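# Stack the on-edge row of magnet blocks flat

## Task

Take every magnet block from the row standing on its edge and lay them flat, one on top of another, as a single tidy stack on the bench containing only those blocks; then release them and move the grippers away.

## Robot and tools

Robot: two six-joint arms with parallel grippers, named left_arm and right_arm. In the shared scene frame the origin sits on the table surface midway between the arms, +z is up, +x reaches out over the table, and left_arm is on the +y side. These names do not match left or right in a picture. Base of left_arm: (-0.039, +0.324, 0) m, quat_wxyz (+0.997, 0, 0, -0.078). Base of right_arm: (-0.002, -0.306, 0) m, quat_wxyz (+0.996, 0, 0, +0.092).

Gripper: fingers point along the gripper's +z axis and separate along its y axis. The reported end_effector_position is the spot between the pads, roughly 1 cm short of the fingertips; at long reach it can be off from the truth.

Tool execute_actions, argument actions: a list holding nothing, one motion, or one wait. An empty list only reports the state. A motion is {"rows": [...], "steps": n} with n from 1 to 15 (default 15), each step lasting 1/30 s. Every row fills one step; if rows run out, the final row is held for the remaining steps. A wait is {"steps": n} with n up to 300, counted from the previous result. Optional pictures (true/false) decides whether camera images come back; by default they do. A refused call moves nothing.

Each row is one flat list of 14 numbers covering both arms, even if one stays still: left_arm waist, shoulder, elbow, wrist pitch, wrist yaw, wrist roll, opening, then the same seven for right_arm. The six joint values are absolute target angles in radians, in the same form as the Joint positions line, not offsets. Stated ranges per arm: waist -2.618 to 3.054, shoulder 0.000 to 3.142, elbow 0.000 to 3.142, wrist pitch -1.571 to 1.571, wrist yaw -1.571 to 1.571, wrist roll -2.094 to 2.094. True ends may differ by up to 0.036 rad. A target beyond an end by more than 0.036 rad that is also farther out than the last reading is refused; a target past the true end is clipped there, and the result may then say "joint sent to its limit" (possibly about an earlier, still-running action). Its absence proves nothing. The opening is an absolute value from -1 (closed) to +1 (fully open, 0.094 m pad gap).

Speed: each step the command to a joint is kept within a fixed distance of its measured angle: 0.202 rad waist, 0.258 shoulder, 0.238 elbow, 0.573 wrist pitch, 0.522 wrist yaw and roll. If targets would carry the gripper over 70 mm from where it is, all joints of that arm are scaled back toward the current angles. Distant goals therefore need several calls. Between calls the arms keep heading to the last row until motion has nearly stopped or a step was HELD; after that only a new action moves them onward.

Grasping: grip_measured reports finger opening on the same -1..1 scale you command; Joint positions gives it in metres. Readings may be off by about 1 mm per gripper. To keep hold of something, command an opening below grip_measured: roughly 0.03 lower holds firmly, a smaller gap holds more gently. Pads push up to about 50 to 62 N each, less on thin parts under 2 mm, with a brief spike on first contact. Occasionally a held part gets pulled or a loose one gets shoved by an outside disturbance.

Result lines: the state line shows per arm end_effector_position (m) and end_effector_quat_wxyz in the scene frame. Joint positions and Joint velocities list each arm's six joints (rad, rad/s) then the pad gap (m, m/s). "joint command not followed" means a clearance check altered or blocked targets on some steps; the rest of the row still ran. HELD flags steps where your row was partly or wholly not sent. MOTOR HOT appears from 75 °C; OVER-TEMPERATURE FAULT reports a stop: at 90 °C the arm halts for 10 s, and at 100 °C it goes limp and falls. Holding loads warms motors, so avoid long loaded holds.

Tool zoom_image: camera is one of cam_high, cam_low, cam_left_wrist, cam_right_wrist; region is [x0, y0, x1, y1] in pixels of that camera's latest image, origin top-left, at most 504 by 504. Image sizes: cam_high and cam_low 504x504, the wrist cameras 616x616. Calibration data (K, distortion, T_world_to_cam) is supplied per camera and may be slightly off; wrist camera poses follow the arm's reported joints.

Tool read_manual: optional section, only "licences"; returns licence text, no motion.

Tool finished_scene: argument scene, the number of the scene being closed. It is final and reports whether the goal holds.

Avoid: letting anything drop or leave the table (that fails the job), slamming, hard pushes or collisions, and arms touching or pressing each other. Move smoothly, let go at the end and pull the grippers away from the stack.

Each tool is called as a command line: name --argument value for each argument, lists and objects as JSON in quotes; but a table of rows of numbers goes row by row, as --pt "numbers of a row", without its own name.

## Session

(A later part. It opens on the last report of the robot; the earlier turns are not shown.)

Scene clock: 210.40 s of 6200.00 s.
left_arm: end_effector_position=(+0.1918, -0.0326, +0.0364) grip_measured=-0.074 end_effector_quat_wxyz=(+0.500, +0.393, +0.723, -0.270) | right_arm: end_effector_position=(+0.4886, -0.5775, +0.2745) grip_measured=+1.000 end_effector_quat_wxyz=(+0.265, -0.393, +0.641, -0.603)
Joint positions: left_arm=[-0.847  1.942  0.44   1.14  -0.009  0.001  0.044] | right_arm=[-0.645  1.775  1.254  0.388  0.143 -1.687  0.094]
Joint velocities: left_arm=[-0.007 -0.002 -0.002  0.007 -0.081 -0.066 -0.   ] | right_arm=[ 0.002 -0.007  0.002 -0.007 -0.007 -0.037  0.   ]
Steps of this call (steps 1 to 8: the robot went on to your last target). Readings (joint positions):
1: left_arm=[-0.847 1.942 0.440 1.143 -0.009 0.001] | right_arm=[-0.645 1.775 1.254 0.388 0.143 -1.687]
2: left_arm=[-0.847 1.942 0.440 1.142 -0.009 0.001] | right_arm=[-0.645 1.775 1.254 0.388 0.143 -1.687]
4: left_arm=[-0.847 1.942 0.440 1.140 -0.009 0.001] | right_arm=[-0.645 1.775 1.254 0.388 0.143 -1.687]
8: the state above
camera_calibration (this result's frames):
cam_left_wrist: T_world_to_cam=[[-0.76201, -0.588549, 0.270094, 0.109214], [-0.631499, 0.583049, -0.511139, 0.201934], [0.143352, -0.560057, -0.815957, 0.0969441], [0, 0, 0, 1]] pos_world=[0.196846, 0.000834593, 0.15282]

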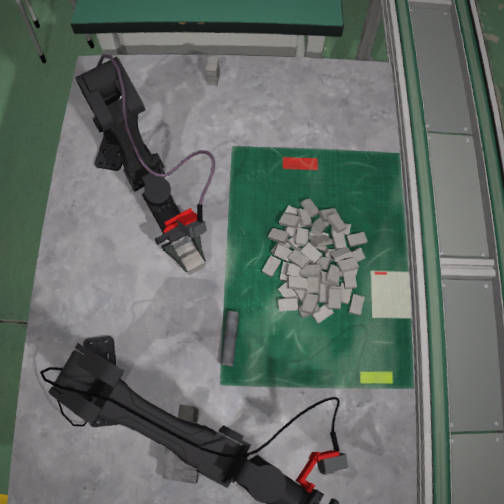

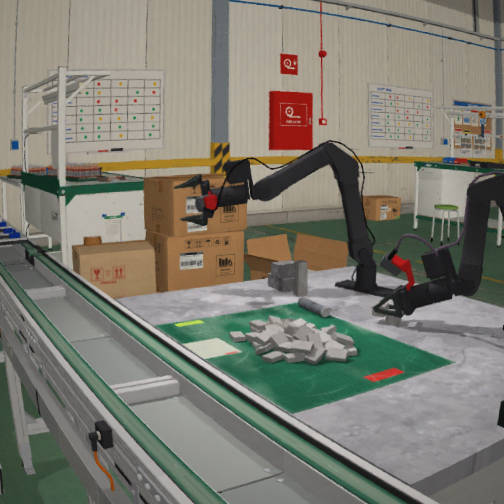

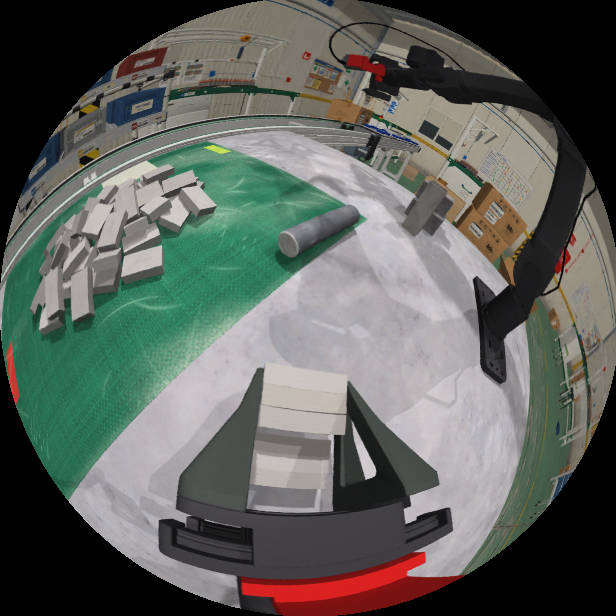

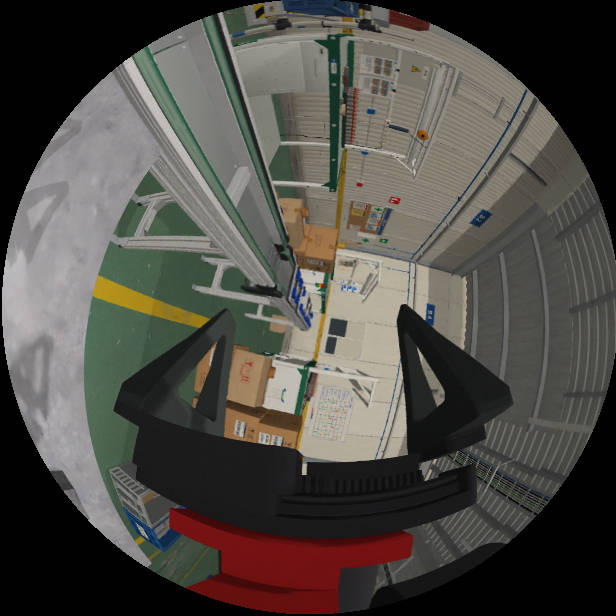

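execute_actions --actions '[{"rows":[[-0.845,1.89,0.45,1.17,0,0,-0.11,-0.645,1.775,1.254,0.388,0.143,-1.687,1],[-0.845,1.87,0.455,1.15,0,0,-0.11,-0.645,1.775,1.254,0.388,0.143,-1.687,1],[-0.845,1.845,0.46,1.13,0,0,-0.11,-0.645,1.775,1.254,0.388,0.143,-1.687,1],[-0.845,1.82,0.47,1.11,0,0,-0.11,-0.645,1.775,1.254,0.388,0.143,-1.687,1],[-0.845,1.795,0.48,1.08,0,0,-0.11,-0.645,1.775,1.254,0.388,0.143,-1.687,1],[-0.845,1.77,0.495,1.05,0,0,-0.11,-0.645,1.775,1.254,0.388,0.143,-1.687,1],[-0.845,1.745,0.51,1.01,0,0,-0.11,-0.645,1.775,1.254,0.388,0.143,-1.687,1],[-0.845,1.72,0.53,0.97,0,0,-0.11,-0.645,1.775,1.254,0.388,0.143,-1.687,1],[-0.845,1.7,0.555,0.92,0,0,-0.11,-0.645,1.775,1.254,0.388,0.143,-1.687,1],[-0.845,1.68,0.585,0.86,0,0,-0.11,-0.645,1.775,1.254,0.388,0.143,-1.687,1],[-0.84,1.66,0.62,0.8,0,0,-0.11,-0.645,1.775,1.254,0.388,0.143,-1.687,1],[-0.83,1.65,0.66,0.73,0,0,-0.11,-0.645,1.775,1.254,0.388,0.143,-1.687,1],[-0.815,1.64,0.7,0.66,0,0,-0.11,-0.645,1.775,1.254,0.388,0.143,-1.687,1],[-0.8,1.64,0.74,0.59,0,0,-0.11,-0.645,1.775,1.254,0.388,0.143,-1.687,1],[-0.78,1.64,0.78,0.52,0,0,-0.11,-0.645,1.775,1.254,0.388,0.143,-1.687,1]]}]' --pictures false

execute_actions --actions '[{"rows":[[-0.76,1.64,0.82,0.45,0,0,-0.11,-0.645,1.775,1.254,0.388,0.143,-1.687,1],[-0.74,1.64,0.86,0.37,0,0,-0.11,-0.645,1.775,1.254,0.388,0.143,-1.687,1],[-0.72,1.64,0.9,0.29,0,0,-0.11,-0.645,1.775,1.254,0.388,0.143,-1.687,1],[-0.7,1.64,0.94,0.21,0,0,-0.11,-0.645,1.775,1.254,0.388,0.143,-1.687,1],[-0.68,1.64,0.98,0.13,0,0,-0.11,-0.645,1.775,1.254,0.388,0.143,-1.687,1],[-0.66,1.65,1.02,0.05,0,0,-0.11,-0.645,1.775,1.254,0.388,0.143,-1.687,1],[-0.64,1.66,1.06,-0.03,0,0,-0.11,-0.645,1.775,1.254,0.388,0.143,-1.687,1],[-0.62,1.67,1.1,-0.11,0,0,-0.11,-0.645,1.775,1.254,0.388,0.143,-1.687,1],[-0.6,1.68,1.14,-0.19,0,0,-0.11,-0.645,1.775,1.254,0.388,0.143,-1.687,1],[-0.58,1.695,1.18,-0.27,0,0,-0.11,-0.645,1.775,1.254,0.388,0.143,-1.687,1],[-0.56,1.71,1.22,-0.35,0,0,-0.11,-0.645,1.775,1.254,0.388,0.143,-1.687,1],[-0.54,1.73,1.255,-0.43,0,0,-0.11,-0.645,1.775,1.254,0.388,0.143,-1.687,1],[-0.52,1.75,1.29,-0.51,0,0,-0.11,-0.645,1.775,1.254,0.388,0.143,-1.687,1],[-0.5,1.77,1.32,-0.59,0,0,-0.11,-0.645,1.775,1.254,0.388,0.143,-1.687,1],[-0.485,1.79,1.35,-0.67,0,0,-0.11,-0.645,1.775,1.254,0.388,0.143,-1.687,1]]}]' --pictures false

execute_actions --actions '[{"rows":[[-0.47,1.81,1.375,-0.75,0,0,-0.11,-0.645,1.775,1.254,0.388,0.143,-1.687,1],[-0.46,1.83,1.4,-0.83,0,0,-0.11,-0.645,1.775,1.254,0.388,0.143,-1.687,1],[-0.45,1.85,1.425,-0.91,0,0,-0.11,-0.645,1.775,1.254,0.388,0.143,-1.687,1],[-0.45,1.87,1.45,-0.99,0,0,-0.11,-0.645,1.775,1.254,0.388,0.143,-1.687,1],[-0.45,1.89,1.47,-1.06,0,0,-0.11,-0.645,1.775,1.254,0.388,0.143,-1.687,1],[-0.45,1.91,1.49,-1.13,0,0,-0.11,-0.645,1.775,1.254,0.388,0.143,-1.687,1],[-0.45,1.93,1.51,-1.19,0,0,-0.11,-0.645,1.775,1.254,0.388,0.143,-1.687,1],[-0.45,1.95,1.525,-1.24,0,0,-0.11,-0.645,1.775,1.254,0.388,0.143,-1.687,1],[-0.45,1.97,1.54,-1.28,0,0,-0.11,-0.645,1.775,1.254,0.388,0.143,-1.687,1],[-0.45,1.99,1.55,-1.31,0,0,-0.11,-0.645,1.775,1.254,0.388,0.143,-1.687,1],[-0.45,2.01,1.55,-1.33,0,0,-0.11,-0.645,1.775,1.254,0.388,0.143,-1.687,1],[-0.45,2.03,1.55,-1.35,0,0,-0.11,-0.645,1.775,1.254,0.388,0.143,-1.687,1],[-0.45,2.05,1.55,-1.36,0,0,-0.11,-0.645,1.775,1.254,0.388,0.143,-1.687,1],[-0.45,2.065,1.55,-1.36,0,0,-0.11,-0.645,1.775,1.254,0.388,0.143,-1.687,1],[-0.45,2.08,1.55,-1.36,0,0,-0.11,-0.645,1.775,1.254,0.388,0.143,-1.687,1]]}]' --pictures false

execute_actions --actions '[{"steps":18}]'

zoom_image --camera "cam_low" --region '[350, 270, 470, 370]'

Scene clock: 260.83 s of 6200.00 s.
left_arm: end_effector_position=(+0.2205, -0.0646, +0.1309) grip_measured=-0.074 end_effector_quat_wxyz=(+0.523, +0.380, +0.709, -0.280) | right_arm: end_effector_position=(+0.4886, -0.5775, +0.2745) grip_measured=+1.000 end_effector_quat_wxyz=(+0.265, -0.393, +0.641, -0.603)
Joint positions: left_arm=[-0.828  1.684  0.669  0.715  0.     0.001  0.044] | right_arm=[-0.645  1.775  1.254  0.388  0.143 -1.687  0.094]
Joint velocities: left_arm=[ 0.32  -0.193  1.258 -1.634  0.154 -0.022 -0.001] | right_arm=[-0.007 -0.017 -0.012 -0.022 -0.022  0.066  0.   ]
Steps of this call (steps 1 to 15: the robot went on to your last target; steps 16 to 90: nothing new was sent; then 46.93 s passed at rest; steps 91 to 105: all 15 steps of this action). Readings (joint positions):
91: left_arm=[-0.847 1.941 0.440 1.138 -0.009 0.001] | right_arm=[-0.645 1.775 1.254 0.388 0.143 -1.687]
92: left_arm=[-0.847 1.935 0.440 1.129 -0.009 0.001] | right_arm=[-0.645 1.775 1.254 0.388 0.143 -1.687]
94: left_arm=[-0.847 1.908 0.440 1.097 -0.009 0.001] | right_arm=[-0.645 1.775 1.254 0.388 0.143 -1.687]
98: left_arm=[-0.847 1.809 0.454 1.012 -0.009 0.001] | right_arm=[-0.645 1.775 1.254 0.388 0.143 -1.687]
105: the state above

Scene clock: 261.33 s of 6200.00 s.
left_arm: end_effector_position=(+0.3337, +0.0219, +0.1360) grip_measured=-0.074 end_effector_quat_wxyz=(+0.344, +0.312, +0.877, -0.123) | right_arm: end_effector_position=(+0.4886, -0.5775, +0.2745) grip_measured=+1.000 end_effector_quat_wxyz=(+0.265, -0.393, +0.641, -0.603)
Joint positions: left_arm=[-0.526  1.747  1.266 -0.343  0.003  0.001  0.044] | right_arm=[-0.645  1.775  1.254  0.388  0.143 -1.687  0.094]
Joint velocities: left_arm=[ 0.545  0.545  1.038 -2.19  -0.051  0.051  0.   ] | right_arm=[ 0.012 -0.007  0.007 -0.037 -0.007 -0.051  0.   ]
Steps of this call (steps 1 to 15: all 15 steps of this action). Readings (joint positions):
1: left_arm=[-0.814 1.679 0.713 0.661 0.003 0.001] | right_arm=[-0.645 1.775 1.254 0.388 0.143 -1.687]
2: left_arm=[-0.797 1.677 0.756 0.605 0.005 0.001] | right_arm=[-0.645 1.775 1.254 0.388 0.143 -1.687]
4: left_arm=[-0.755 1.676 0.839 0.478 0.006 0.001] | right_arm=[-0.645 1.775 1.254 0.388 0.143 -1.687]
8: left_arm=[-0.665 1.676 0.992 0.183 0.005 0.001] | right_arm=[-0.645 1.775 1.254 0.388 0.143 -1.687]
15: the state above

Scene clock: 261.83 s of 6200.00 s.
left_arm: end_effector_position=(+0.2312, +0.1400, +0.0361) grip_measured=-0.074 end_effector_quat_wxyz=(-0.107, +0.295, +0.949, +0.034) | right_arm: end_effector_position=(+0.4886, -0.5775, +0.2745) grip_measured=+1.000 end_effector_quat_wxyz=(+0.265, -0.393, +0.641, -0.603)
Joint positions: left_arm=[-0.447  2.05   1.51  -1.255 -0.003  0.001  0.044] | right_arm=[-0.645  1.775  1.254  0.388  0.143 -1.687  0.094]
Joint velocities: left_arm=[-0.002  0.452  0.017 -0.608 -0.081 -0.051 -0.001] | right_arm=[-0.002 -0.012 -0.002  0.007  0.11  -0.007  0.   ]
Steps of this call (steps 1 to 15: all 15 steps of this action). Readings (joint positions):
1: left_arm=[-0.508 1.766 1.298 -0.416 0.003 0.001] | right_arm=[-0.645 1.775 1.254 0.388 0.143 -1.687]
2: left_arm=[-0.491 1.786 1.327 -0.490 0.002 0.001] | right_arm=[-0.645 1.775 1.254 0.388 0.143 -1.687]
4: left_arm=[-0.463 1.829 1.377 -0.644 0.000 0.001] | right_arm=[-0.645 1.775 1.254 0.388 0.143 -1.687]
8: left_arm=[-0.447 1.922 1.453 -0.946 -0.004 0.001] | right_arm=[-0.645 1.775 1.254 0.388 0.143 -1.687]
15: the state above

Scene clock: 262.43 s of 6200.00 s.
left_arm: end_effector_position=(+0.2147, +0.1513, +0.0280) grip_measured=-0.074 end_effector_quat_wxyz=(-0.160, +0.293, +0.941, +0.051) | right_arm: end_effector_position=(+0.4886, -0.5775, +0.2745) grip_measured=+1.000 end_effector_quat_wxyz=(+0.265, -0.393, +0.641, -0.603)
Joint positions: left_arm=[-0.447  2.094  1.511 -1.324 -0.003  0.001  0.044] | right_arm=[-0.645  1.775  1.254  0.388  0.143 -1.687  0.094]
Joint velocities: left_arm=[ 0.007  0.007 -0.007 -0.022 -0.11  -0.051 -0.   ] | right_arm=[-0.007  0.017 -0.007  0.022  0.007 -0.051  0.   ]
Steps of this call (steps 1 to 18: the robot went on to your last target). Readings (joint positions):
1: left_arm=[-0.447 2.065 1.511 -1.273 -0.003 0.001] | right_arm=[-0.645 1.775 1.254 0.388 0.143 -1.687]
2: left_arm=[-0.447 2.078 1.511 -1.286 -0.003 0.001] | right_arm=[-0.645 1.775 1.254 0.388 0.143 -1.687]
4: left_arm=[-0.447 2.092 1.511 -1.304 -0.003 0.001] | right_arm=[-0.645 1.775 1.254 0.388 0.143 -1.687]
8: left_arm=[-0.447 2.094 1.511 -1.318 -0.003 0.001] | right_arm=[-0.645 1.775 1.254 0.388 0.143 -1.687]
18: the state above
camera_calibration (this result's frames):
cam_left_wrist: T_world_to_cam=[[-0.317435, -0.945465, -0.0730116, 0.205293], [-0.559265, 0.124479, 0.81959, 0.12148], [-0.765805, 0.300999, -0.568279, 0.247792], [0, 0, 0, 1]] pos_world=[0.322868, 0.104391, 0.0562401]

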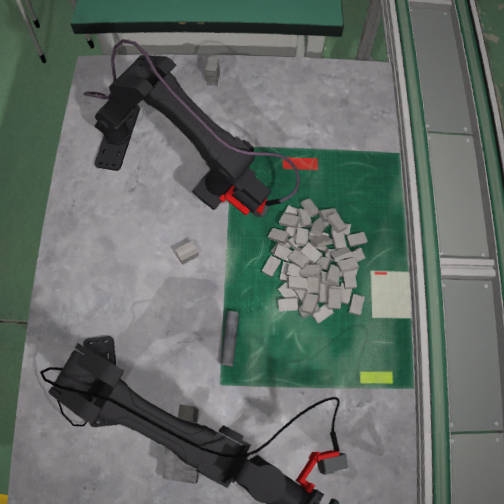

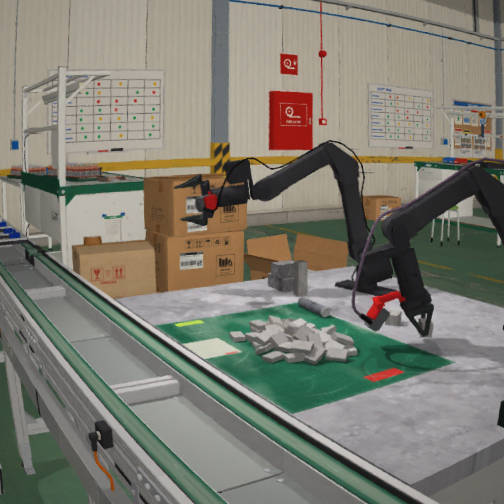

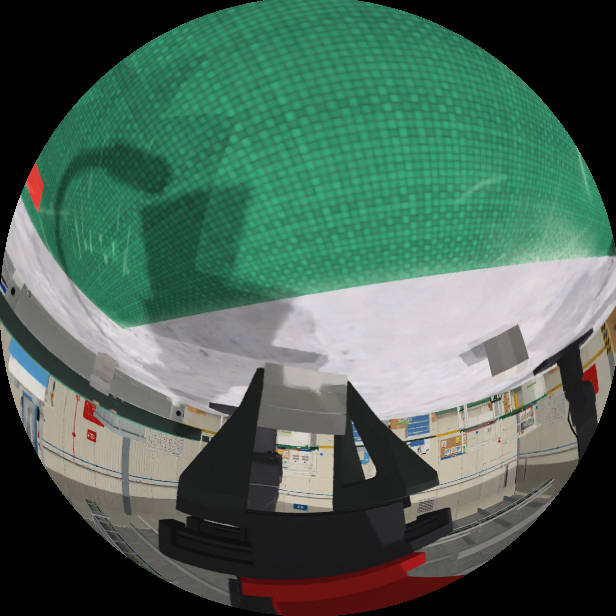

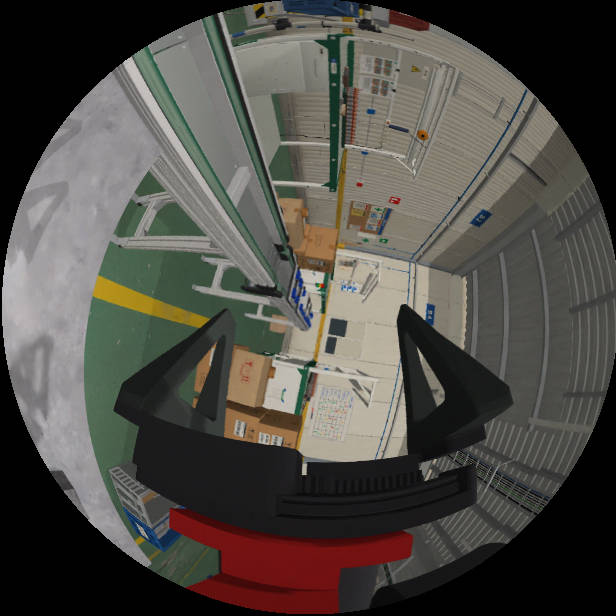

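Region (350, 270, 470, 370) of cam_low's 504x504 image, scaled by 4.200, with more detail than that image has.

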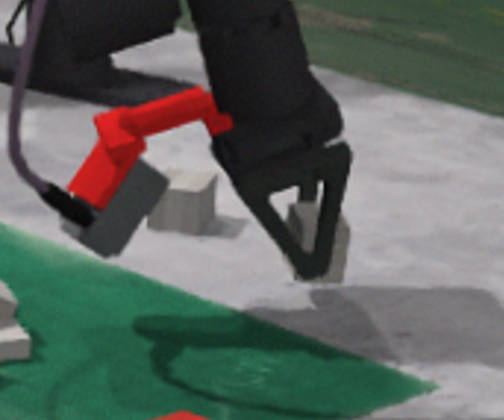

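Raising q2 to ~2.15 gives both the pitch and height.

execute_actions --actions '[{"rows":[[-0.45,2.095,1.53,-1.36,0,0,-0.11,-0.645,1.775,1.254,0.388,0.143,-1.687,1],[-0.45,2.102,1.53,-1.36,0,0,-0.11,-0.645,1.775,1.254,0.388,0.143,-1.687,1],[-0.45,2.109,1.53,-1.36,0,0,-0.11,-0.645,1.775,1.254,0.388,0.143,-1.687,1],[-0.45,2.116,1.53,-1.36,0,0,-0.11,-0.645,1.775,1.254,0.388,0.143,-1.687,1],[-0.45,2.123,1.53,-1.36,0,0,-0.11,-0.645,1.775,1.254,0.388,0.143,-1.687,1],[-0.45,2.13,1.53,-1.36,0,0,-0.11,-0.645,1.775,1.254,0.388,0.143,-1.687,1],[-0.45,2.136,1.53,-1.36,0,0,-0.11,-0.645,1.775,1.254,0.388,0.143,-1.687,1],[-0.45,2.142,1.53,-1.36,0,0,-0.11,-0.645,1.775,1.254,0.388,0.143,-1.687,1],[-0.45,2.147,1.53,-1.36,0,0,-0.11,-0.645,1.775,1.254,0.388,0.143,-1.687,1]]}]'

zoom_image --camera "cam_low" --region '[350, 270, 470, 370]'

Scene clock: 269.83 s of 6200.00 s.
left_arm: end_effector_position=(+0.2094, +0.1548, +0.0122) grip_measured=-0.074 end_effector_quat_wxyz=(-0.188, +0.291, +0.936, +0.059) | right_arm: end_effector_position=(+0.4886, -0.5775, +0.2745) grip_measured=+1.000 end_effector_quat_wxyz=(+0.265, -0.393, +0.641, -0.603)
Joint positions: left_arm=[-0.447  2.151  1.511 -1.327 -0.002  0.001  0.044] | right_arm=[-0.645  1.775  1.254  0.388  0.143 -1.687  0.094]
Joint velocities: left_arm=[-0.017 -0.002  0.012 -0.007  0.051  0.081 -0.001] | right_arm=[ 0.007  0.002  0.002  0.066  0.037 -0.007  0.   ]
Steps of this call (steps 1 to 15: the robot went on to your last target; steps 16 to 90: nothing new was sent; then 3.90 s passed at rest; steps 91 to 105: all 15 steps of this action). Readings (joint positions):
91: left_arm=[-0.447 2.094 1.511 -1.324 -0.003 0.001] | right_arm=[-0.645 1.775 1.254 0.388 0.143 -1.687]
92: left_arm=[-0.447 2.094 1.511 -1.324 -0.003 0.001] | right_arm=[-0.645 1.775 1.254 0.388 0.143 -1.687]
94: left_arm=[-0.447 2.097 1.511 -1.325 -0.003 0.001] | right_arm=[-0.645 1.775 1.254 0.388 0.143 -1.687]
98: left_arm=[-0.447 2.123 1.511 -1.325 -0.003 0.001] | right_arm=[-0.645 1.775 1.254 0.388 0.143 -1.687]
105: the state above
camera_calibration (this result's frames):
cam_left_wrist: T_world_to_cam=[[-0.321319, -0.942783, -0.0889563, 0.206394], [-0.517904, 0.0963103, 0.85, 0.126446], [-0.792798, 0.319192, -0.519218, 0.235933], [0, 0, 0, 1]] pos_world=[0.318853, 0.107099, 0.0333816]

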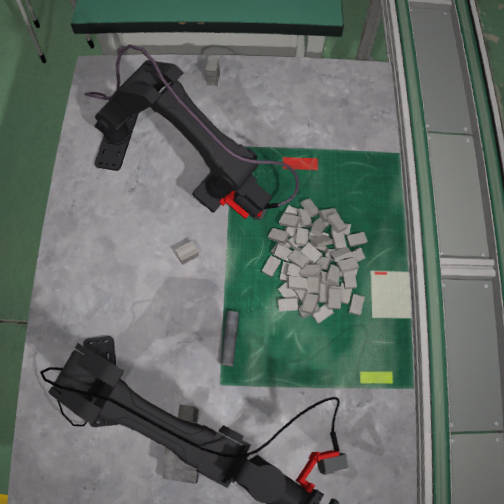

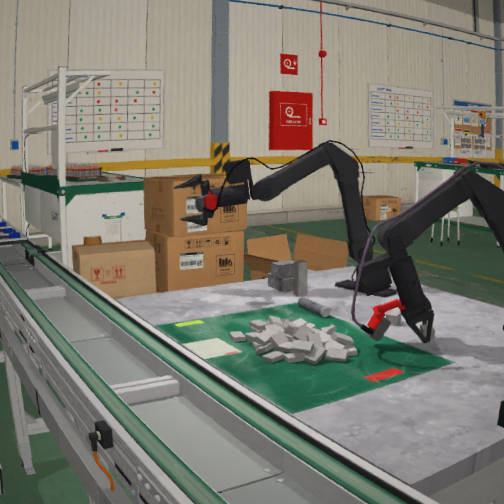

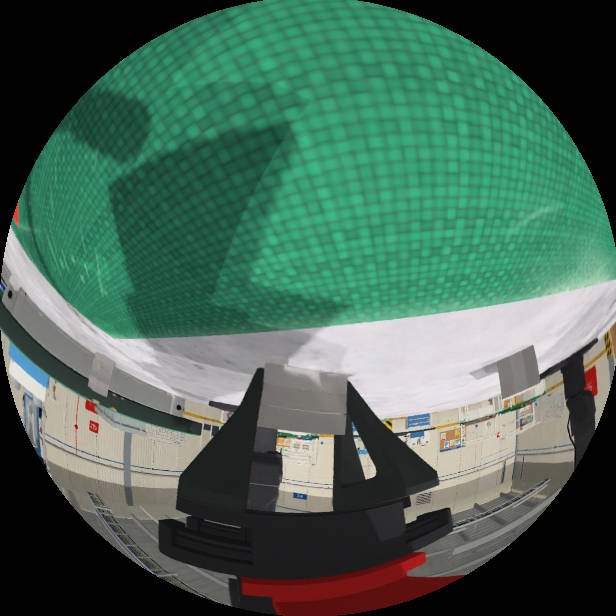

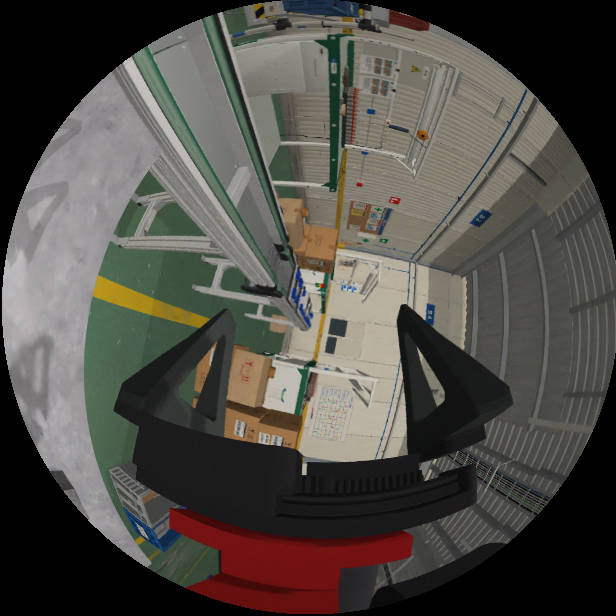

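Region (350, 270, 470, 370) of cam_low's 504x504 image, scaled by 4.200, with more detail than that image has.

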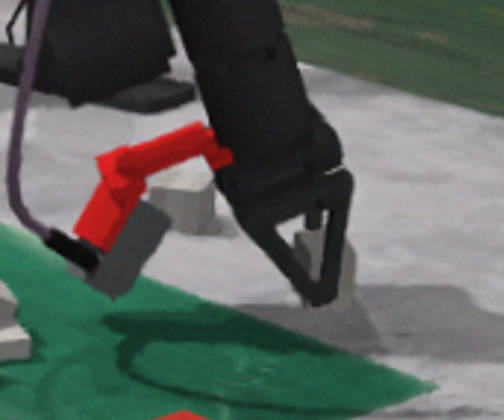

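Possibly a few mm up still; probe lower.

execute_actions --actions '[{"rows":[[-0.45,2.155,1.53,-1.35,0,0,-0.11,-0.645,1.775,1.254,0.388,0.143,-1.687,1],[-0.45,2.16,1.53,-1.345,0,0,-0.11,-0.645,1.775,1.254,0.388,0.143,-1.687,1],[-0.45,2.165,1.53,-1.34,0,0,-0.11,-0.645,1.775,1.254,0.388,0.143,-1.687,1],[-0.45,2.17,1.53,-1.335,0,0,-0.11,-0.645,1.775,1.254,0.388,0.143,-1.687,1],[-0.45,2.176,1.53,-1.33,0,0,-0.11,-0.645,1.775,1.254,0.388,0.143,-1.687,1]]}]' --pictures false

Scene clock: 276.73 s of 6200.00 s.
left_arm: end_effector_position=(+0.2093, +0.1549, +0.0117) grip_measured=-0.074 end_effector_quat_wxyz=(-0.188, +0.291, +0.936, +0.060) | right_arm: end_effector_position=(+0.4886, -0.5775, +0.2745) grip_measured=+1.000 end_effector_quat_wxyz=(+0.265, -0.393, +0.641, -0.603)
Joint positions: left_arm=[-0.447  2.152  1.511 -1.327 -0.002  0.001  0.044] | right_arm=[-0.645  1.775  1.254  0.388  0.143 -1.687  0.094]
Joint velocities: left_arm=[-0.012  0.012 -0.017 -0.022 -0.007 -0.139 -0.   ] | right_arm=[-0.022  0.002 -0.002  0.007  0.007 -0.007  0.   ]
Steps of this call (steps 1 to 15: the robot went on to your last target; steps 16 to 90: nothing new was sent; then 3.40 s passed at rest; steps 91 to 105: all 15 steps of this action). Readings (joint positions):
91: left_arm=[-0.447 2.151 1.511 -1.327 -0.002 0.001] | right_arm=[-0.645 1.775 1.254 0.388 0.143 -1.687]
92: left_arm=[-0.447 2.151 1.511 -1.327 -0.002 0.001] | right_arm=[-0.645 1.775 1.254 0.388 0.143 -1.687]
94: left_arm=[-0.447 2.152 1.511 -1.327 -0.002 0.001] | right_arm=[-0.645 1.775 1.254 0.388 0.143 -1.687]
98: left_arm=[-0.447 2.152 1.511 -1.327 -0.002 0.001] | right_arm=[-0.645 1.775 1.254 0.388 0.143 -1.687]
105: the state above

execute_actions --actions '[{"rows":[[-0.45,2.15,1.52,-1.33,0,0,-0.08,-0.645,1.775,1.254,0.388,0.143,-1.687,1],[-0.45,2.15,1.52,-1.33,0,0,-0.05,-0.645,1.775,1.254,0.388,0.143,-1.687,1],[-0.45,2.15,1.52,-1.33,0,0,0,-0.645,1.775,1.254,0.388,0.143,-1.687,1],[-0.45,2.15,1.52,-1.33,0,0,0.2,-0.645,1.775,1.254,0.388,0.143,-1.687,1],[-0.45,2.15,1.52,-1.33,0,0,0.4,-0.645,1.775,1.254,0.388,0.143,-1.687,1],[-0.45,2.13,1.52,-1.33,0,0,0.4,-0.645,1.775,1.254,0.388,0.143,-1.687,1],[-0.45,2.105,1.52,-1.33,0,0,0.4,-0.645,1.775,1.254,0.388,0.143,-1.687,1],[-0.45,2.07,1.52,-1.33,0,0,0.4,-0.645,1.775,1.254,0.388,0.143,-1.687,1],[-0.45,2.03,1.52,-1.31,0,0,0.4,-0.645,1.775,1.254,0.388,0.143,-1.687,1],[-0.45,1.99,1.51,-1.27,0,0,0.4,-0.645,1.775,1.254,0.388,0.143,-1.687,1],[-0.45,1.95,1.5,-1.21,0,0,0.4,-0.645,1.775,1.254,0.388,0.143,-1.687,1],[-0.45,1.91,1.48,-1.13,0,0,0.4,-0.645,1.775,1.254,0.388,0.143,-1.687,1],[-0.45,1.87,1.46,-1.04,0,0,0.4,-0.645,1.775,1.254,0.388,0.143,-1.687,1],[-0.45,1.83,1.43,-0.94,0,0,0.4,-0.645,1.775,1.254,0.388,0.143,-1.687,1],[-0.46,1.79,1.4,-0.84,0,0,0.4,-0.645,1.775,1.254,0.388,0.143,-1.687,1]]}]' --pictures false

execute_actions --actions '[{"rows":[[-0.48,1.75,1.37,-0.74,0,0,0.4,-0.645,1.775,1.254,0.388,0.143,-1.687,1],[-0.505,1.72,1.34,-0.64,0,0,0.4,-0.645,1.775,1.254,0.388,0.143,-1.687,1],[-0.535,1.69,1.3,-0.54,0,0,0.4,-0.645,1.775,1.254,0.388,0.143,-1.687,1],[-0.565,1.67,1.26,-0.44,0,0,0.4,-0.645,1.775,1.254,0.388,0.143,-1.687,1],[-0.595,1.65,1.22,-0.34,0,0,0.4,-0.645,1.775,1.254,0.388,0.143,-1.687,1],[-0.625,1.64,1.18,-0.24,0,0,0.4,-0.645,1.775,1.254,0.388,0.143,-1.687,1],[-0.655,1.63,1.14,-0.14,0,0,0.4,-0.645,1.775,1.254,0.388,0.143,-1.687,1],[-0.685,1.63,1.1,-0.04,0,0,0.4,-0.645,1.775,1.254,0.388,0.143,-1.687,1],[-0.715,1.63,1.06,0.06,0,0,0.4,-0.645,1.775,1.254,0.388,0.143,-1.687,1],[-0.745,1.63,1.02,0.16,0,0,0.4,-0.645,1.775,1.254,0.388,0.143,-1.687,1],[-0.775,1.63,0.98,0.26,0,0,0.4,-0.645,1.775,1.254,0.388,0.143,-1.687,1],[-0.8,1.63,0.94,0.36,0,0,0.4,-0.645,1.775,1.254,0.388,0.143,-1.687,1],[-0.82,1.63,0.9,0.46,0,0,0.4,-0.645,1.775,1.254,0.388,0.143,-1.687,1],[-0.835,1.63,0.86,0.55,0,0,0.4,-0.645,1.775,1.254,0.388,0.143,-1.687,1],[-0.845,1.63,0.82,0.63,0,0,0.4,-0.645,1.775,1.254,0.388,0.143,-1.687,1]]}]' --pictures false

execute_actions --actions '[{"rows":[[-0.845,1.63,0.78,0.7,0,0,0.4,-0.645,1.775,1.254,0.388,0.143,-1.687,1],[-0.845,1.63,0.74,0.76,0,0,0.4,-0.645,1.775,1.254,0.388,0.143,-1.687,1],[-0.845,1.63,0.7,0.82,0,0,0.4,-0.645,1.775,1.254,0.388,0.143,-1.687,1],[-0.845,1.63,0.66,0.87,0,0,0.4,-0.645,1.775,1.254,0.388,0.143,-1.687,1],[-0.845,1.63,0.62,0.92,0,0,0.4,-0.645,1.775,1.254,0.388,0.143,-1.687,1],[-0.845,1.64,0.58,0.97,0,0,0.4,-0.645,1.775,1.254,0.388,0.143,-1.687,1],[-0.845,1.65,0.54,1.02,0,0,0.4,-0.645,1.775,1.254,0.388,0.143,-1.687,1],[-0.845,1.665,0.5,1.07,0,0,0.4,-0.645,1.775,1.254,0.388,0.143,-1.687,1],[-0.845,1.68,0.46,1.12,0,0,0.4,-0.645,1.775,1.254,0.388,0.143,-1.687,1],[-0.845,1.7,0.42,1.16,0,0,0.4,-0.645,1.775,1.254,0.388,0.143,-1.687,1],[-0.845,1.72,0.39,1.2,0,0,0.4,-0.645,1.775,1.254,0.388,0.143,-1.687,1],[-0.845,1.74,0.36,1.23,0,0,0.4,-0.645,1.775,1.254,0.388,0.143,-1.687,1],[-0.845,1.76,0.335,1.26,0,0,0.4,-0.645,1.775,1.254,0.388,0.143,-1.687,1],[-0.845,1.78,0.315,1.28,0,0,0.4,-0.645,1.775,1.254,0.388,0.143,-1.687,1],[-0.845,1.8,0.305,1.3,0,0,0.4,-0.645,1.775,1.254,0.388,0.143,-1.687,1]]}]' --pictures false

execute_actions --actions '[{"steps":15}]'

Scene clock: 323.97 s of 6200.00 s.
left_arm: end_effector_position=(+0.2509, +0.1263, +0.0724) grip_measured=+0.398 end_effector_quat_wxyz=(+0.001, +0.297, +0.955, +0.001) | right_arm: end_effector_position=(+0.4886, -0.5775, +0.2745) grip_measured=+1.000 end_effector_quat_wxyz=(+0.265, -0.393, +0.641, -0.603)
Joint positions: left_arm=[-0.447  1.891  1.458 -1.136 -0.002  0.001  0.066] | right_arm=[-0.645  1.775  1.254  0.388  0.143 -1.687  0.094]
Joint velocities: left_arm=[ 0.007 -1.477 -0.608  1.971 -0.007 -0.007 -0.   ] | right_arm=[-0.007 -0.017 -0.012  0.007  0.007  0.066  0.   ]
Steps of this call (steps 1 to 15: the robot went on to your last target; steps 16 to 90: nothing new was sent; then 43.73 s passed at rest; steps 91 to 105: all 15 steps of this action). Readings (joint positions):
91: left_arm=[-0.447 2.152 1.511 -1.327 -0.002 0.001] | right_arm=[-0.645 1.775 1.254 0.388 0.143 -1.687]
92: left_arm=[-0.447 2.152 1.511 -1.327 -0.002 0.001] | right_arm=[-0.645 1.775 1.254 0.388 0.143 -1.687]
94: left_arm=[-0.447 2.152 1.511 -1.327 -0.002 0.001] | right_arm=[-0.645 1.775 1.254 0.388 0.143 -1.687]
98: left_arm=[-0.447 2.145 1.511 -1.327 -0.002 0.001] | right_arm=[-0.645 1.775 1.254 0.388 0.143 -1.687]
105: the state above

Scene clock: 324.47 s of 6200.00 s.
left_arm: end_effector_position=(+0.2277, -0.0680, +0.1367) grip_measured=+0.398 end_effector_quat_wxyz=(+0.441, +0.406, +0.765, -0.234) | right_arm: end_effector_position=(+0.4886, -0.5775, +0.2745) grip_measured=+1.000 end_effector_quat_wxyz=(+0.265, -0.393, +0.641, -0.603)
Joint positions: left_arm=[-0.82   1.638  0.899  0.215 -0.     0.     0.066] | right_arm=[-0.645  1.775  1.254  0.388  0.143 -1.687  0.094]
Joint velocities: left_arm=[-0.535  0.002 -1.204  2.674  0.125  0.051  0.   ] | right_arm=[ 0.017  0.002  0.002 -0.066 -0.037 -0.022  0.   ]
Steps of this call (steps 1 to 15: all 15 steps of this action). Readings (joint positions):
1: left_arm=[-0.449 1.842 1.437 -1.065 -0.003 0.001] | right_arm=[-0.645 1.775 1.254 0.388 0.143 -1.687]
2: left_arm=[-0.455 1.796 1.412 -0.990 -0.003 0.001] | right_arm=[-0.645 1.775 1.254 0.388 0.143 -1.687]
4: left_arm=[-0.488 1.718 1.353 -0.819 -0.006 0.000] | right_arm=[-0.645 1.775 1.254 0.388 0.143 -1.687]
8: left_arm=[-0.618 1.642 1.202 -0.442 -0.007 0.000] | right_arm=[-0.645 1.775 1.254 0.388 0.143 -1.687]
15: the state above

Scene clock: 324.97 s of 6200.00 s.
left_arm: end_effector_position=(+0.1798, -0.0188, +0.0799) grip_measured=+0.398 end_effector_quat_wxyz=(+0.530, +0.384, +0.697, -0.292) | right_arm: end_effector_position=(+0.4886, -0.5775, +0.2745) grip_measured=+1.000 end_effector_quat_wxyz=(+0.265, -0.393, +0.641, -0.603)
Joint positions: left_arm=[-0.847  1.753  0.348  1.134  0.004  0.     0.066] | right_arm=[-0.645  1.775  1.254  0.388  0.143 -1.687  0.094]
Joint velocities: left_arm=[ 0.002  0.662 -0.686  0.886  0.081 -0.037 -0.   ] | right_arm=[-0.012  0.012 -0.017 -0.007  0.007  0.051  0.   ]
Steps of this call (steps 1 to 15: all 15 steps of this action). Readings (joint positions):
1: left_arm=[-0.835 1.638 0.859 0.303 0.002 0.000] | right_arm=[-0.645 1.775 1.254 0.388 0.143 -1.687]
2: left_arm=[-0.844 1.638 0.821 0.388 0.004 0.000] | right_arm=[-0.645 1.775 1.254 0.388 0.143 -1.687]
4: left_arm=[-0.847 1.638 0.744 0.544 0.005 0.000] | right_arm=[-0.645 1.775 1.254 0.388 0.143 -1.687]
8: left_arm=[-0.847 1.640 0.587 0.804 0.004 0.000] | right_arm=[-0.645 1.775 1.254 0.388 0.143 -1.687]
15: the state above

Scene clock: 325.47 s of 6200.00 s.
left_arm: end_effector_position=(+0.1771, -0.0145, +0.0831) grip_measured=+0.398 end_effector_quat_wxyz=(+0.549, +0.376, +0.683, -0.303) | right_arm: end_effector_position=(+0.4886, -0.5775, +0.2745) grip_measured=+1.000 end_effector_quat_wxyz=(+0.265, -0.393, +0.641, -0.603)
Joint positions: left_arm=[-0.847  1.798  0.308  1.274  0.004  0.     0.066] | right_arm=[-0.645  1.775  1.254  0.388  0.143 -1.687  0.094]
Joint velocities: left_arm=[ 0.012  0.007  0.012  0.037  0.007  0.051 -0.001] | right_arm=[-0.007 -0.007 -0.012 -0.007 -0.007 -0.022  0.   ]
Steps of this call (steps 1 to 15: the robot went on to your last target). Readings (joint positions):
1: left_arm=[-0.847 1.773 0.329 1.156 0.004 0.000] | right_arm=[-0.645 1.775 1.254 0.388 0.143 -1.687]
2: left_arm=[-0.847 1.788 0.317 1.170 0.004 0.000] | right_arm=[-0.645 1.775 1.254 0.388 0.143 -1.687]
4: left_arm=[-0.847 1.798 0.308 1.192 0.004 0.000] | right_arm=[-0.645 1.775 1.254 0.388 0.143 -1.687]
8: left_arm=[-0.847 1.798 0.308 1.246 0.004 0.000] | right_arm=[-0.645 1.775 1.254 0.388 0.143 -1.687]
15: the state above
camera_calibration (this result's frames):
cam_left_wrist: T_world_to_cam=[[-0.790385, -0.543444, 0.282772, 0.100613], [-0.58141, 0.520005, -0.625745, 0.205746], [0.193015, -0.658986, -0.726968, 0.129713], [0, 0, 0, 1]] pos_world=[0.174109, 0.0331682, 0.194591]

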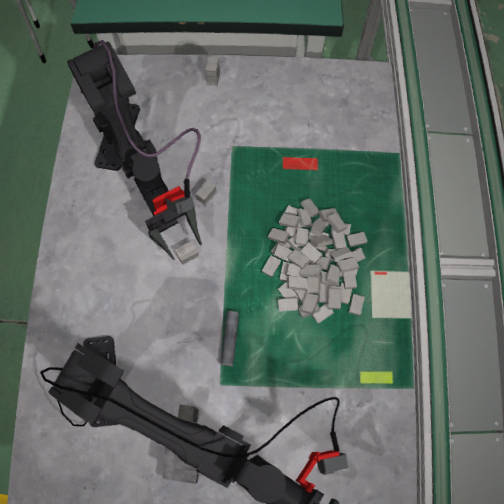

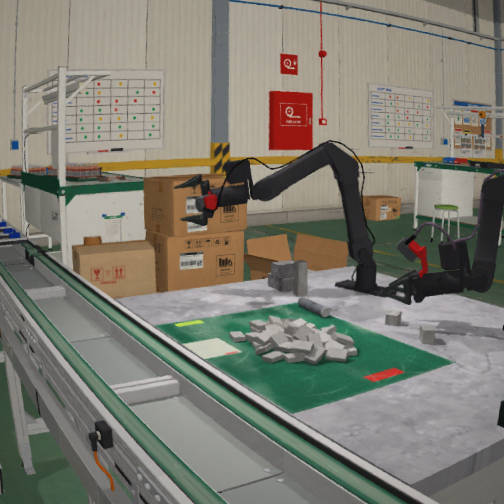

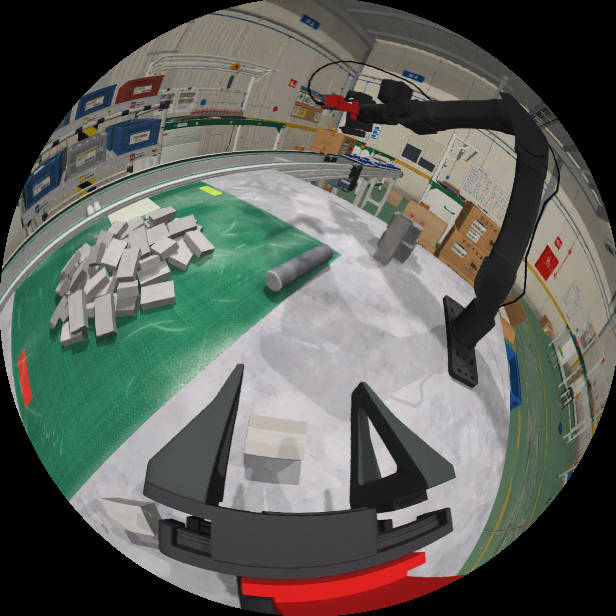

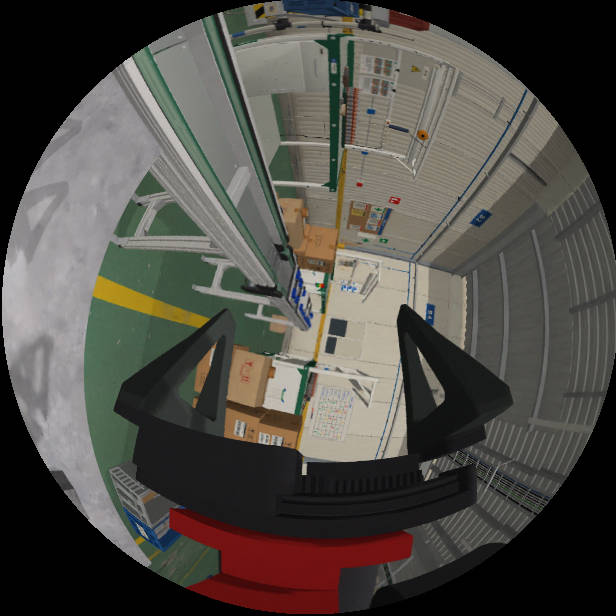

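execute_actions --actions '[{"rows":[[-0.845,1.82,0.31,1.295,-0.02,0,0.4,-0.645,1.775,1.254,0.388,0.143,-1.687,1],[-0.845,1.84,0.31,1.295,-0.02,0,0.4,-0.645,1.775,1.254,0.388,0.143,-1.687,1],[-0.845,1.86,0.31,1.295,-0.02,0,0.4,-0.645,1.775,1.254,0.388,0.143,-1.687,1],[-0.845,1.88,0.31,1.295,-0.02,0,0.4,-0.645,1.775,1.254,0.388,0.143,-1.687,1],[-0.845,1.9,0.31,1.295,-0.02,0,0.4,-0.645,1.775,1.254,0.388,0.143,-1.687,1],[-0.845,1.92,0.31,1.295,-0.02,0,0.4,-0.645,1.775,1.254,0.388,0.143,-1.687,1],[-0.845,1.935,0.31,1.295,-0.02,0,0.4,-0.645,1.775,1.254,0.388,0.143,-1.687,1],[-0.845,1.95,0.31,1.295,-0.02,0,0.4,-0.645,1.775,1.254,0.388,0.143,-1.687,1],[-0.845,1.963,0.31,1.295,-0.02,0,0.4,-0.645,1.775,1.254,0.388,0.143,-1.687,1],[-0.845,1.975,0.31,1.295,-0.02,0,0.4,-0.645,1.775,1.254,0.388,0.143,-1.687,1],[-0.845,1.985,0.31,1.295,-0.02,0,0.4,-0.645,1.775,1.254,0.388,0.143,-1.687,1],[-0.845,1.995,0.31,1.295,-0.02,0,0.4,-0.645,1.775,1.254,0.388,0.143,-1.687,1]]}]' --pictures false

execute_actions --actions '[{"rows":[[-0.845,1.995,0.31,1.295,-0.02,0,0.15,-0.645,1.775,1.254,0.388,0.143,-1.687,1]],"steps":9}]'

Scene clock: 338.47 s of 6200.00 s.
left_arm: end_effector_position=(+0.1729, -0.0037, +0.0177) grip_measured=+0.398 end_effector_quat_wxyz=(+0.492, +0.396, +0.728, -0.266) | right_arm: end_effector_position=(+0.4886, -0.5775, +0.2745) grip_measured=+1.000 end_effector_quat_wxyz=(+0.265, -0.393, +0.641, -0.603)
Joint positions: left_arm=[-0.847  1.983  0.308  1.292 -0.009  0.     0.066] | right_arm=[-0.645  1.775  1.254  0.388  0.143 -1.687  0.094]
Joint velocities: left_arm=[-0.007  0.032  0.012  0.066 -0.081  0.022  0.   ] | right_arm=[-0.002  0.017 -0.012 -0.037 -0.051  0.007  0.   ]
Steps of this call (steps 1 to 15: the robot went on to your last target; steps 16 to 90: nothing new was sent; then 9.50 s passed at rest; steps 91 to 105: all 15 steps of this action). Readings (joint positions):
91: left_arm=[-0.847 1.798 0.308 1.280 0.003 0.000] | right_arm=[-0.645 1.775 1.254 0.388 0.143 -1.687]
92: left_arm=[-0.847 1.801 0.308 1.282 0.000 0.000] | right_arm=[-0.645 1.775 1.254 0.388 0.143 -1.687]
94: left_arm=[-0.847 1.824 0.308 1.291 -0.004 0.000] | right_arm=[-0.645 1.775 1.254 0.388 0.143 -1.687]
98: left_arm=[-0.847 1.906 0.308 1.293 -0.007 0.000] | right_arm=[-0.645 1.775 1.254 0.388 0.143 -1.687]
105: the state above

Scene clock: 338.77 s of 6200.00 s.
left_arm: end_effector_position=(+0.1730, -0.0036, +0.0176) grip_measured=+0.153 end_effector_quat_wxyz=(+0.492, +0.396, +0.728, -0.266) | right_arm: end_effector_position=(+0.4886, -0.5775, +0.2745) grip_measured=+1.000 end_effector_quat_wxyz=(+0.265, -0.393, +0.641, -0.603)
Joint positions: left_arm=[-0.847  1.983  0.308  1.292 -0.009  0.     0.054] | right_arm=[-0.645  1.775  1.254  0.388  0.143 -1.687  0.094]
Joint velocities: left_arm=[ 0.012 -0.017 -0.007  0.007 -0.022  0.037  0.001] | right_arm=[-0.012  0.012  0.002 -0.022  0.022 -0.007  0.   ]
Steps of this call (steps 1 to 9: all 9 steps of this action). Readings (joint positions):
1: left_arm=[-0.847 1.983 0.308 1.292 -0.009 0.000] | right_arm=[-0.645 1.775 1.254 0.388 0.143 -1.687]
2: left_arm=[-0.847 1.983 0.308 1.292 -0.009 0.000] | right_arm=[-0.645 1.775 1.254 0.388 0.143 -1.687]
4: left_arm=[-0.847 1.983 0.308 1.292 -0.009 0.000] | right_arm=[-0.645 1.775 1.254 0.388 0.143 -1.687]
8: left_arm=[-0.847 1.983 0.308 1.292 -0.009 0.000] | right_arm=[-0.645 1.775 1.254 0.388 0.143 -1.687]
9: the state above
camera_calibration (this result's frames):
cam_left_wrist: T_world_to_cam=[[-0.759148, -0.592958, 0.268507, 0.116478], [-0.637155, 0.592549, -0.492868, 0.164227], [0.133147, -0.54524, -0.827638, 0.102575], [0, 0, 0, 1]] pos_world=[0.179404, 0.027682, 0.134562]

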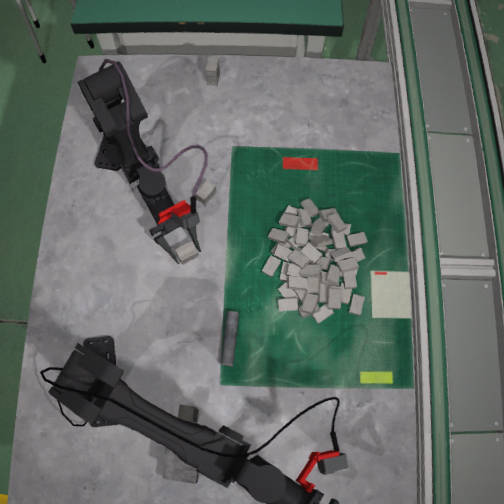

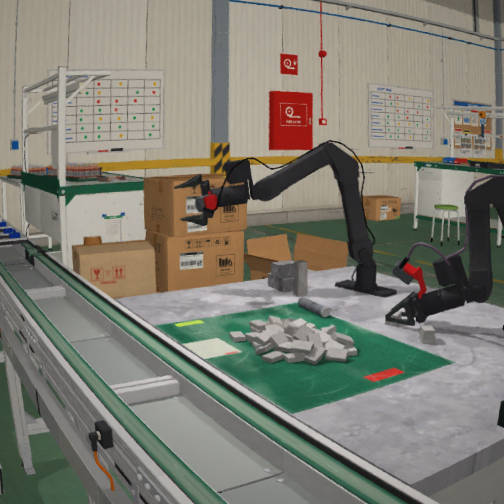

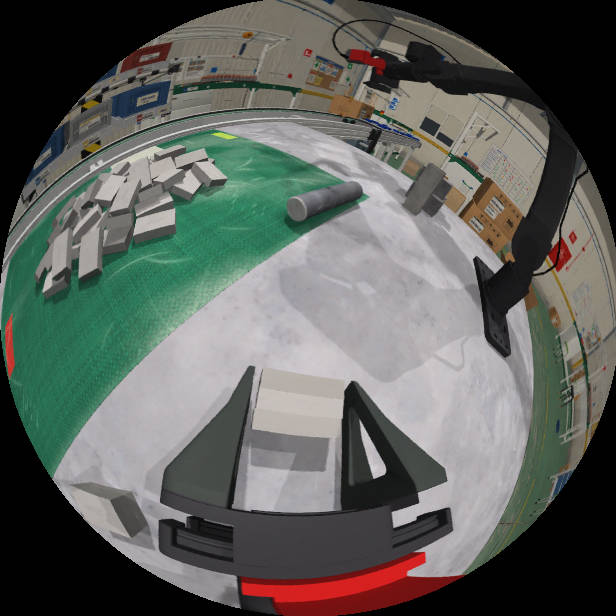

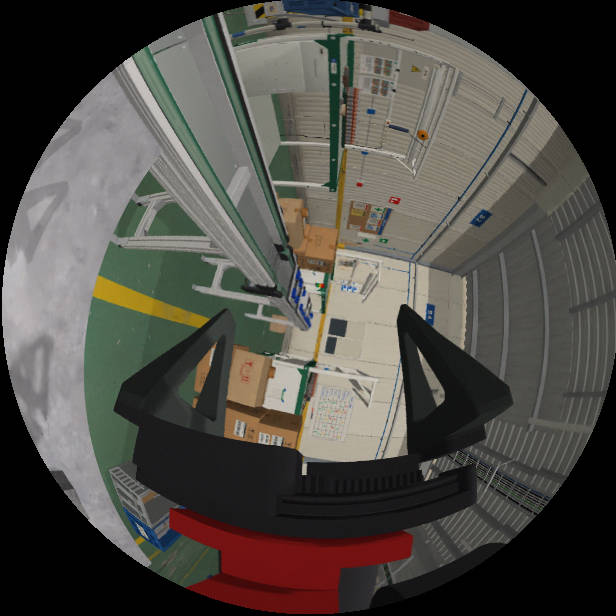

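execute_actions --actions '[{"rows":[[-0.845,1.99,0.31,1.262,-0.01,0,0.12,-0.645,1.775,1.254,0.388,0.143,-1.687,1],[-0.845,1.99,0.31,1.262,-0.01,0,0.1,-0.645,1.775,1.254,0.388,0.143,-1.687,1],[-0.845,1.99,0.31,1.262,-0.01,0,0.08,-0.645,1.775,1.254,0.388,0.143,-1.687,1],[-0.845,1.99,0.31,1.262,-0.01,0,0.06,-0.645,1.775,1.254,0.388,0.143,-1.687,1],[-0.845,1.99,0.31,1.262,-0.01,0,0.04,-0.645,1.775,1.254,0.388,0.143,-1.687,1],[-0.845,1.99,0.31,1.262,-0.01,0,0.02,-0.645,1.775,1.254,0.388,0.143,-1.687,1],[-0.845,1.99,0.31,1.262,-0.01,0,0,-0.645,1.775,1.254,0.388,0.143,-1.687,1],[-0.845,1.99,0.31,1.262,-0.01,0,-0.02,-0.645,1.775,1.254,0.388,0.143,-1.687,1],[-0.845,1.99,0.31,1.262,-0.01,0,-0.04,-0.645,1.775,1.254,0.388,0.143,-1.687,1],[-0.845,1.99,0.31,1.262,-0.01,0,-0.06,-0.645,1.775,1.254,0.388,0.143,-1.687,1],[-0.845,1.99,0.31,1.262,-0.01,0,-0.08,-0.645,1.775,1.254,0.388,0.143,-1.687,1],[-0.845,1.99,0.31,1.262,-0.01,0,-0.11,-0.645,1.775,1.254,0.388,0.143,-1.687,1]]}]' --pictures false

execute_actions --actions '[{"rows":[[-0.845,1.97,0.32,1.28,0,0,-0.11,-0.645,1.775,1.254,0.388,0.143,-1.687,1],[-0.845,1.955,0.32,1.28,0,0,-0.11,-0.645,1.775,1.254,0.388,0.143,-1.687,1],[-0.845,1.94,0.32,1.28,0,0,-0.11,-0.645,1.775,1.254,0.388,0.143,-1.687,1],[-0.845,1.925,0.32,1.28,0,0,-0.11,-0.645,1.775,1.254,0.388,0.143,-1.687,1],[-0.845,1.91,0.32,1.28,0,0,-0.11,-0.645,1.775,1.254,0.388,0.143,-1.687,1],[-0.845,1.895,0.32,1.28,0,0,-0.11,-0.645,1.775,1.254,0.388,0.143,-1.687,1],[-0.845,1.88,0.32,1.28,0,0,-0.11,-0.645,1.775,1.254,0.388,0.143,-1.687,1],[-0.845,1.865,0.32,1.28,0,0,-0.11,-0.645,1.775,1.254,0.388,0.143,-1.687,1]]}]'

Scene clock: 354.83 s of 6200.00 s.
left_arm: end_effector_position=(+0.1725, -0.0024, +0.0146) grip_measured=-0.073 end_effector_quat_wxyz=(+0.488, +0.397, +0.731, -0.263) | right_arm: end_effector_position=(+0.4886, -0.5775, +0.2745) grip_measured=+1.000 end_effector_quat_wxyz=(+0.265, -0.393, +0.641, -0.603)
Joint positions: left_arm=[-0.847  1.983  0.308  1.279 -0.011 -0.     0.044] | right_arm=[-0.645  1.775  1.254  0.388  0.143 -1.687  0.094]
Joint velocities: left_arm=[-0.007 -0.002 -0.002 -0.007 -0.095 -0.051 -0.002] | right_arm=[-0.002 -0.022  0.002 -0.037  0.022 -0.051  0.   ]
Steps of this call (steps 1 to 15: the robot went on to your last target; steps 16 to 90: nothing new was sent; then 12.57 s passed at rest; steps 91 to 105: all 15 steps of this action). Readings (joint positions):
91: left_arm=[-0.847 1.983 0.308 1.291 -0.009 0.000] | right_arm=[-0.645 1.775 1.254 0.388 0.143 -1.687]
92: left_arm=[-0.847 1.983 0.308 1.288 -0.009 0.000] | right_arm=[-0.645 1.775 1.254 0.388 0.143 -1.687]
94: left_arm=[-0.847 1.983 0.308 1.283 -0.009 0.000] | right_arm=[-0.645 1.775 1.254 0.388 0.143 -1.687]
98: left_arm=[-0.847 1.983 0.308 1.279 -0.009 0.000] | right_arm=[-0.645 1.775 1.254 0.388 0.143 -1.687]
105: the state above

Scene clock: 355.33 s of 6200.00 s.
left_arm: end_effector_position=(+0.1743, -0.0056, +0.0357) grip_measured=-0.073 end_effector_quat_wxyz=(+0.502, +0.392, +0.722, -0.271) | right_arm: end_effector_position=(+0.4886, -0.5775, +0.2745) grip_measured=+1.000 end_effector_quat_wxyz=(+0.265, -0.393, +0.641, -0.603)
Joint positions: left_arm=[-0.847  1.896  0.308  1.231 -0.009 -0.     0.044] | right_arm=[-0.645  1.775  1.254  0.388  0.143 -1.687  0.094]
Joint velocities: left_arm=[-0.022  0.007 -0.012 -0.022  0.081 -0.051  0.001] | right_arm=[-0.007 -0.002 -0.022  0.022  0.081 -0.037  0.   ]
Steps of this call (steps 1 to 15: all 15 steps of this action). Readings (joint positions):
1: left_arm=[-0.847 1.983 0.308 1.279 -0.011 -0.000] | right_arm=[-0.645 1.775 1.254 0.388 0.143 -1.687]
2: left_arm=[-0.847 1.983 0.308 1.279 -0.011 -0.000] | right_arm=[-0.645 1.775 1.254 0.388 0.143 -1.687]
4: left_arm=[-0.847 1.976 0.308 1.271 -0.011 -0.000] | right_arm=[-0.645 1.775 1.254 0.388 0.143 -1.687]
8: left_arm=[-0.847 1.933 0.308 1.236 -0.009 -0.000] | right_arm=[-0.645 1.775 1.254 0.388 0.143 -1.687]
15: the state above
camera_calibration (this result's frames):
cam_left_wrist: T_world_to_cam=[[-0.762355, -0.587537, 0.271319, 0.111958], [-0.630847, 0.58114, -0.51411, 0.174817], [0.144384, -0.563095, -0.813681, 0.113657], [0, 0, 0, 1]] pos_world=[0.179225, 0.028186, 0.151979]

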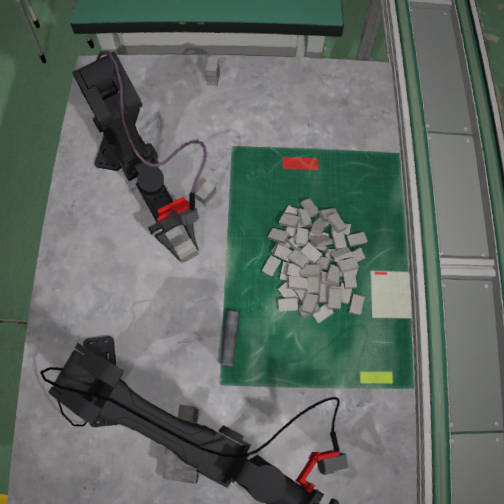

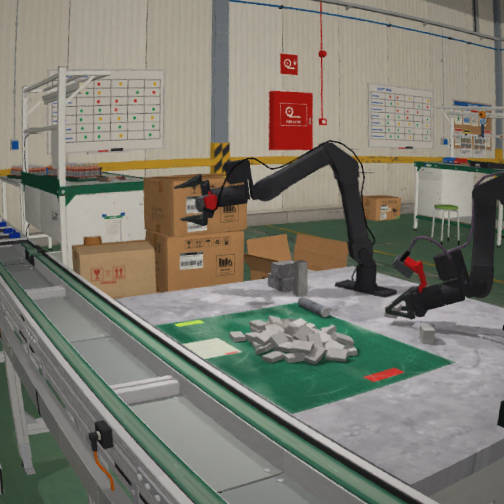

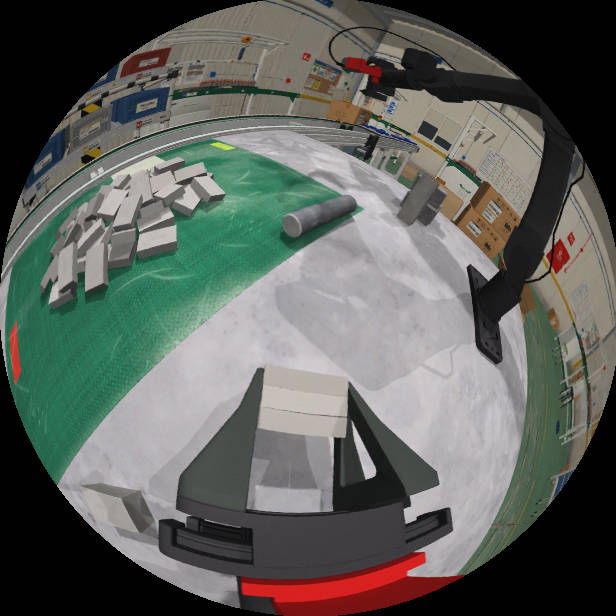

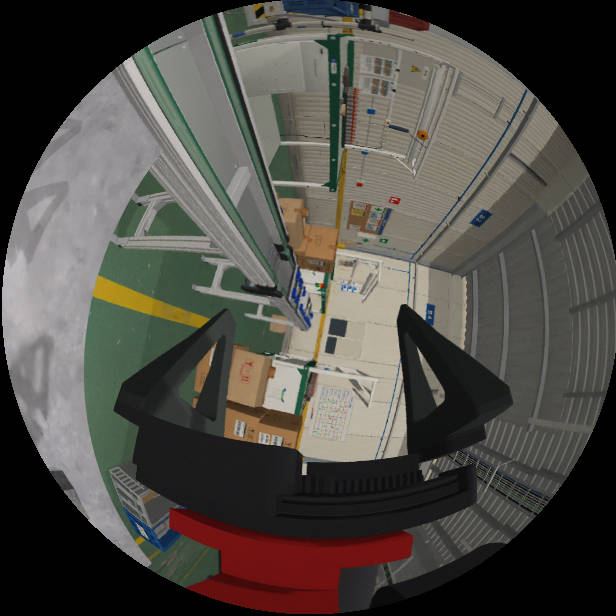

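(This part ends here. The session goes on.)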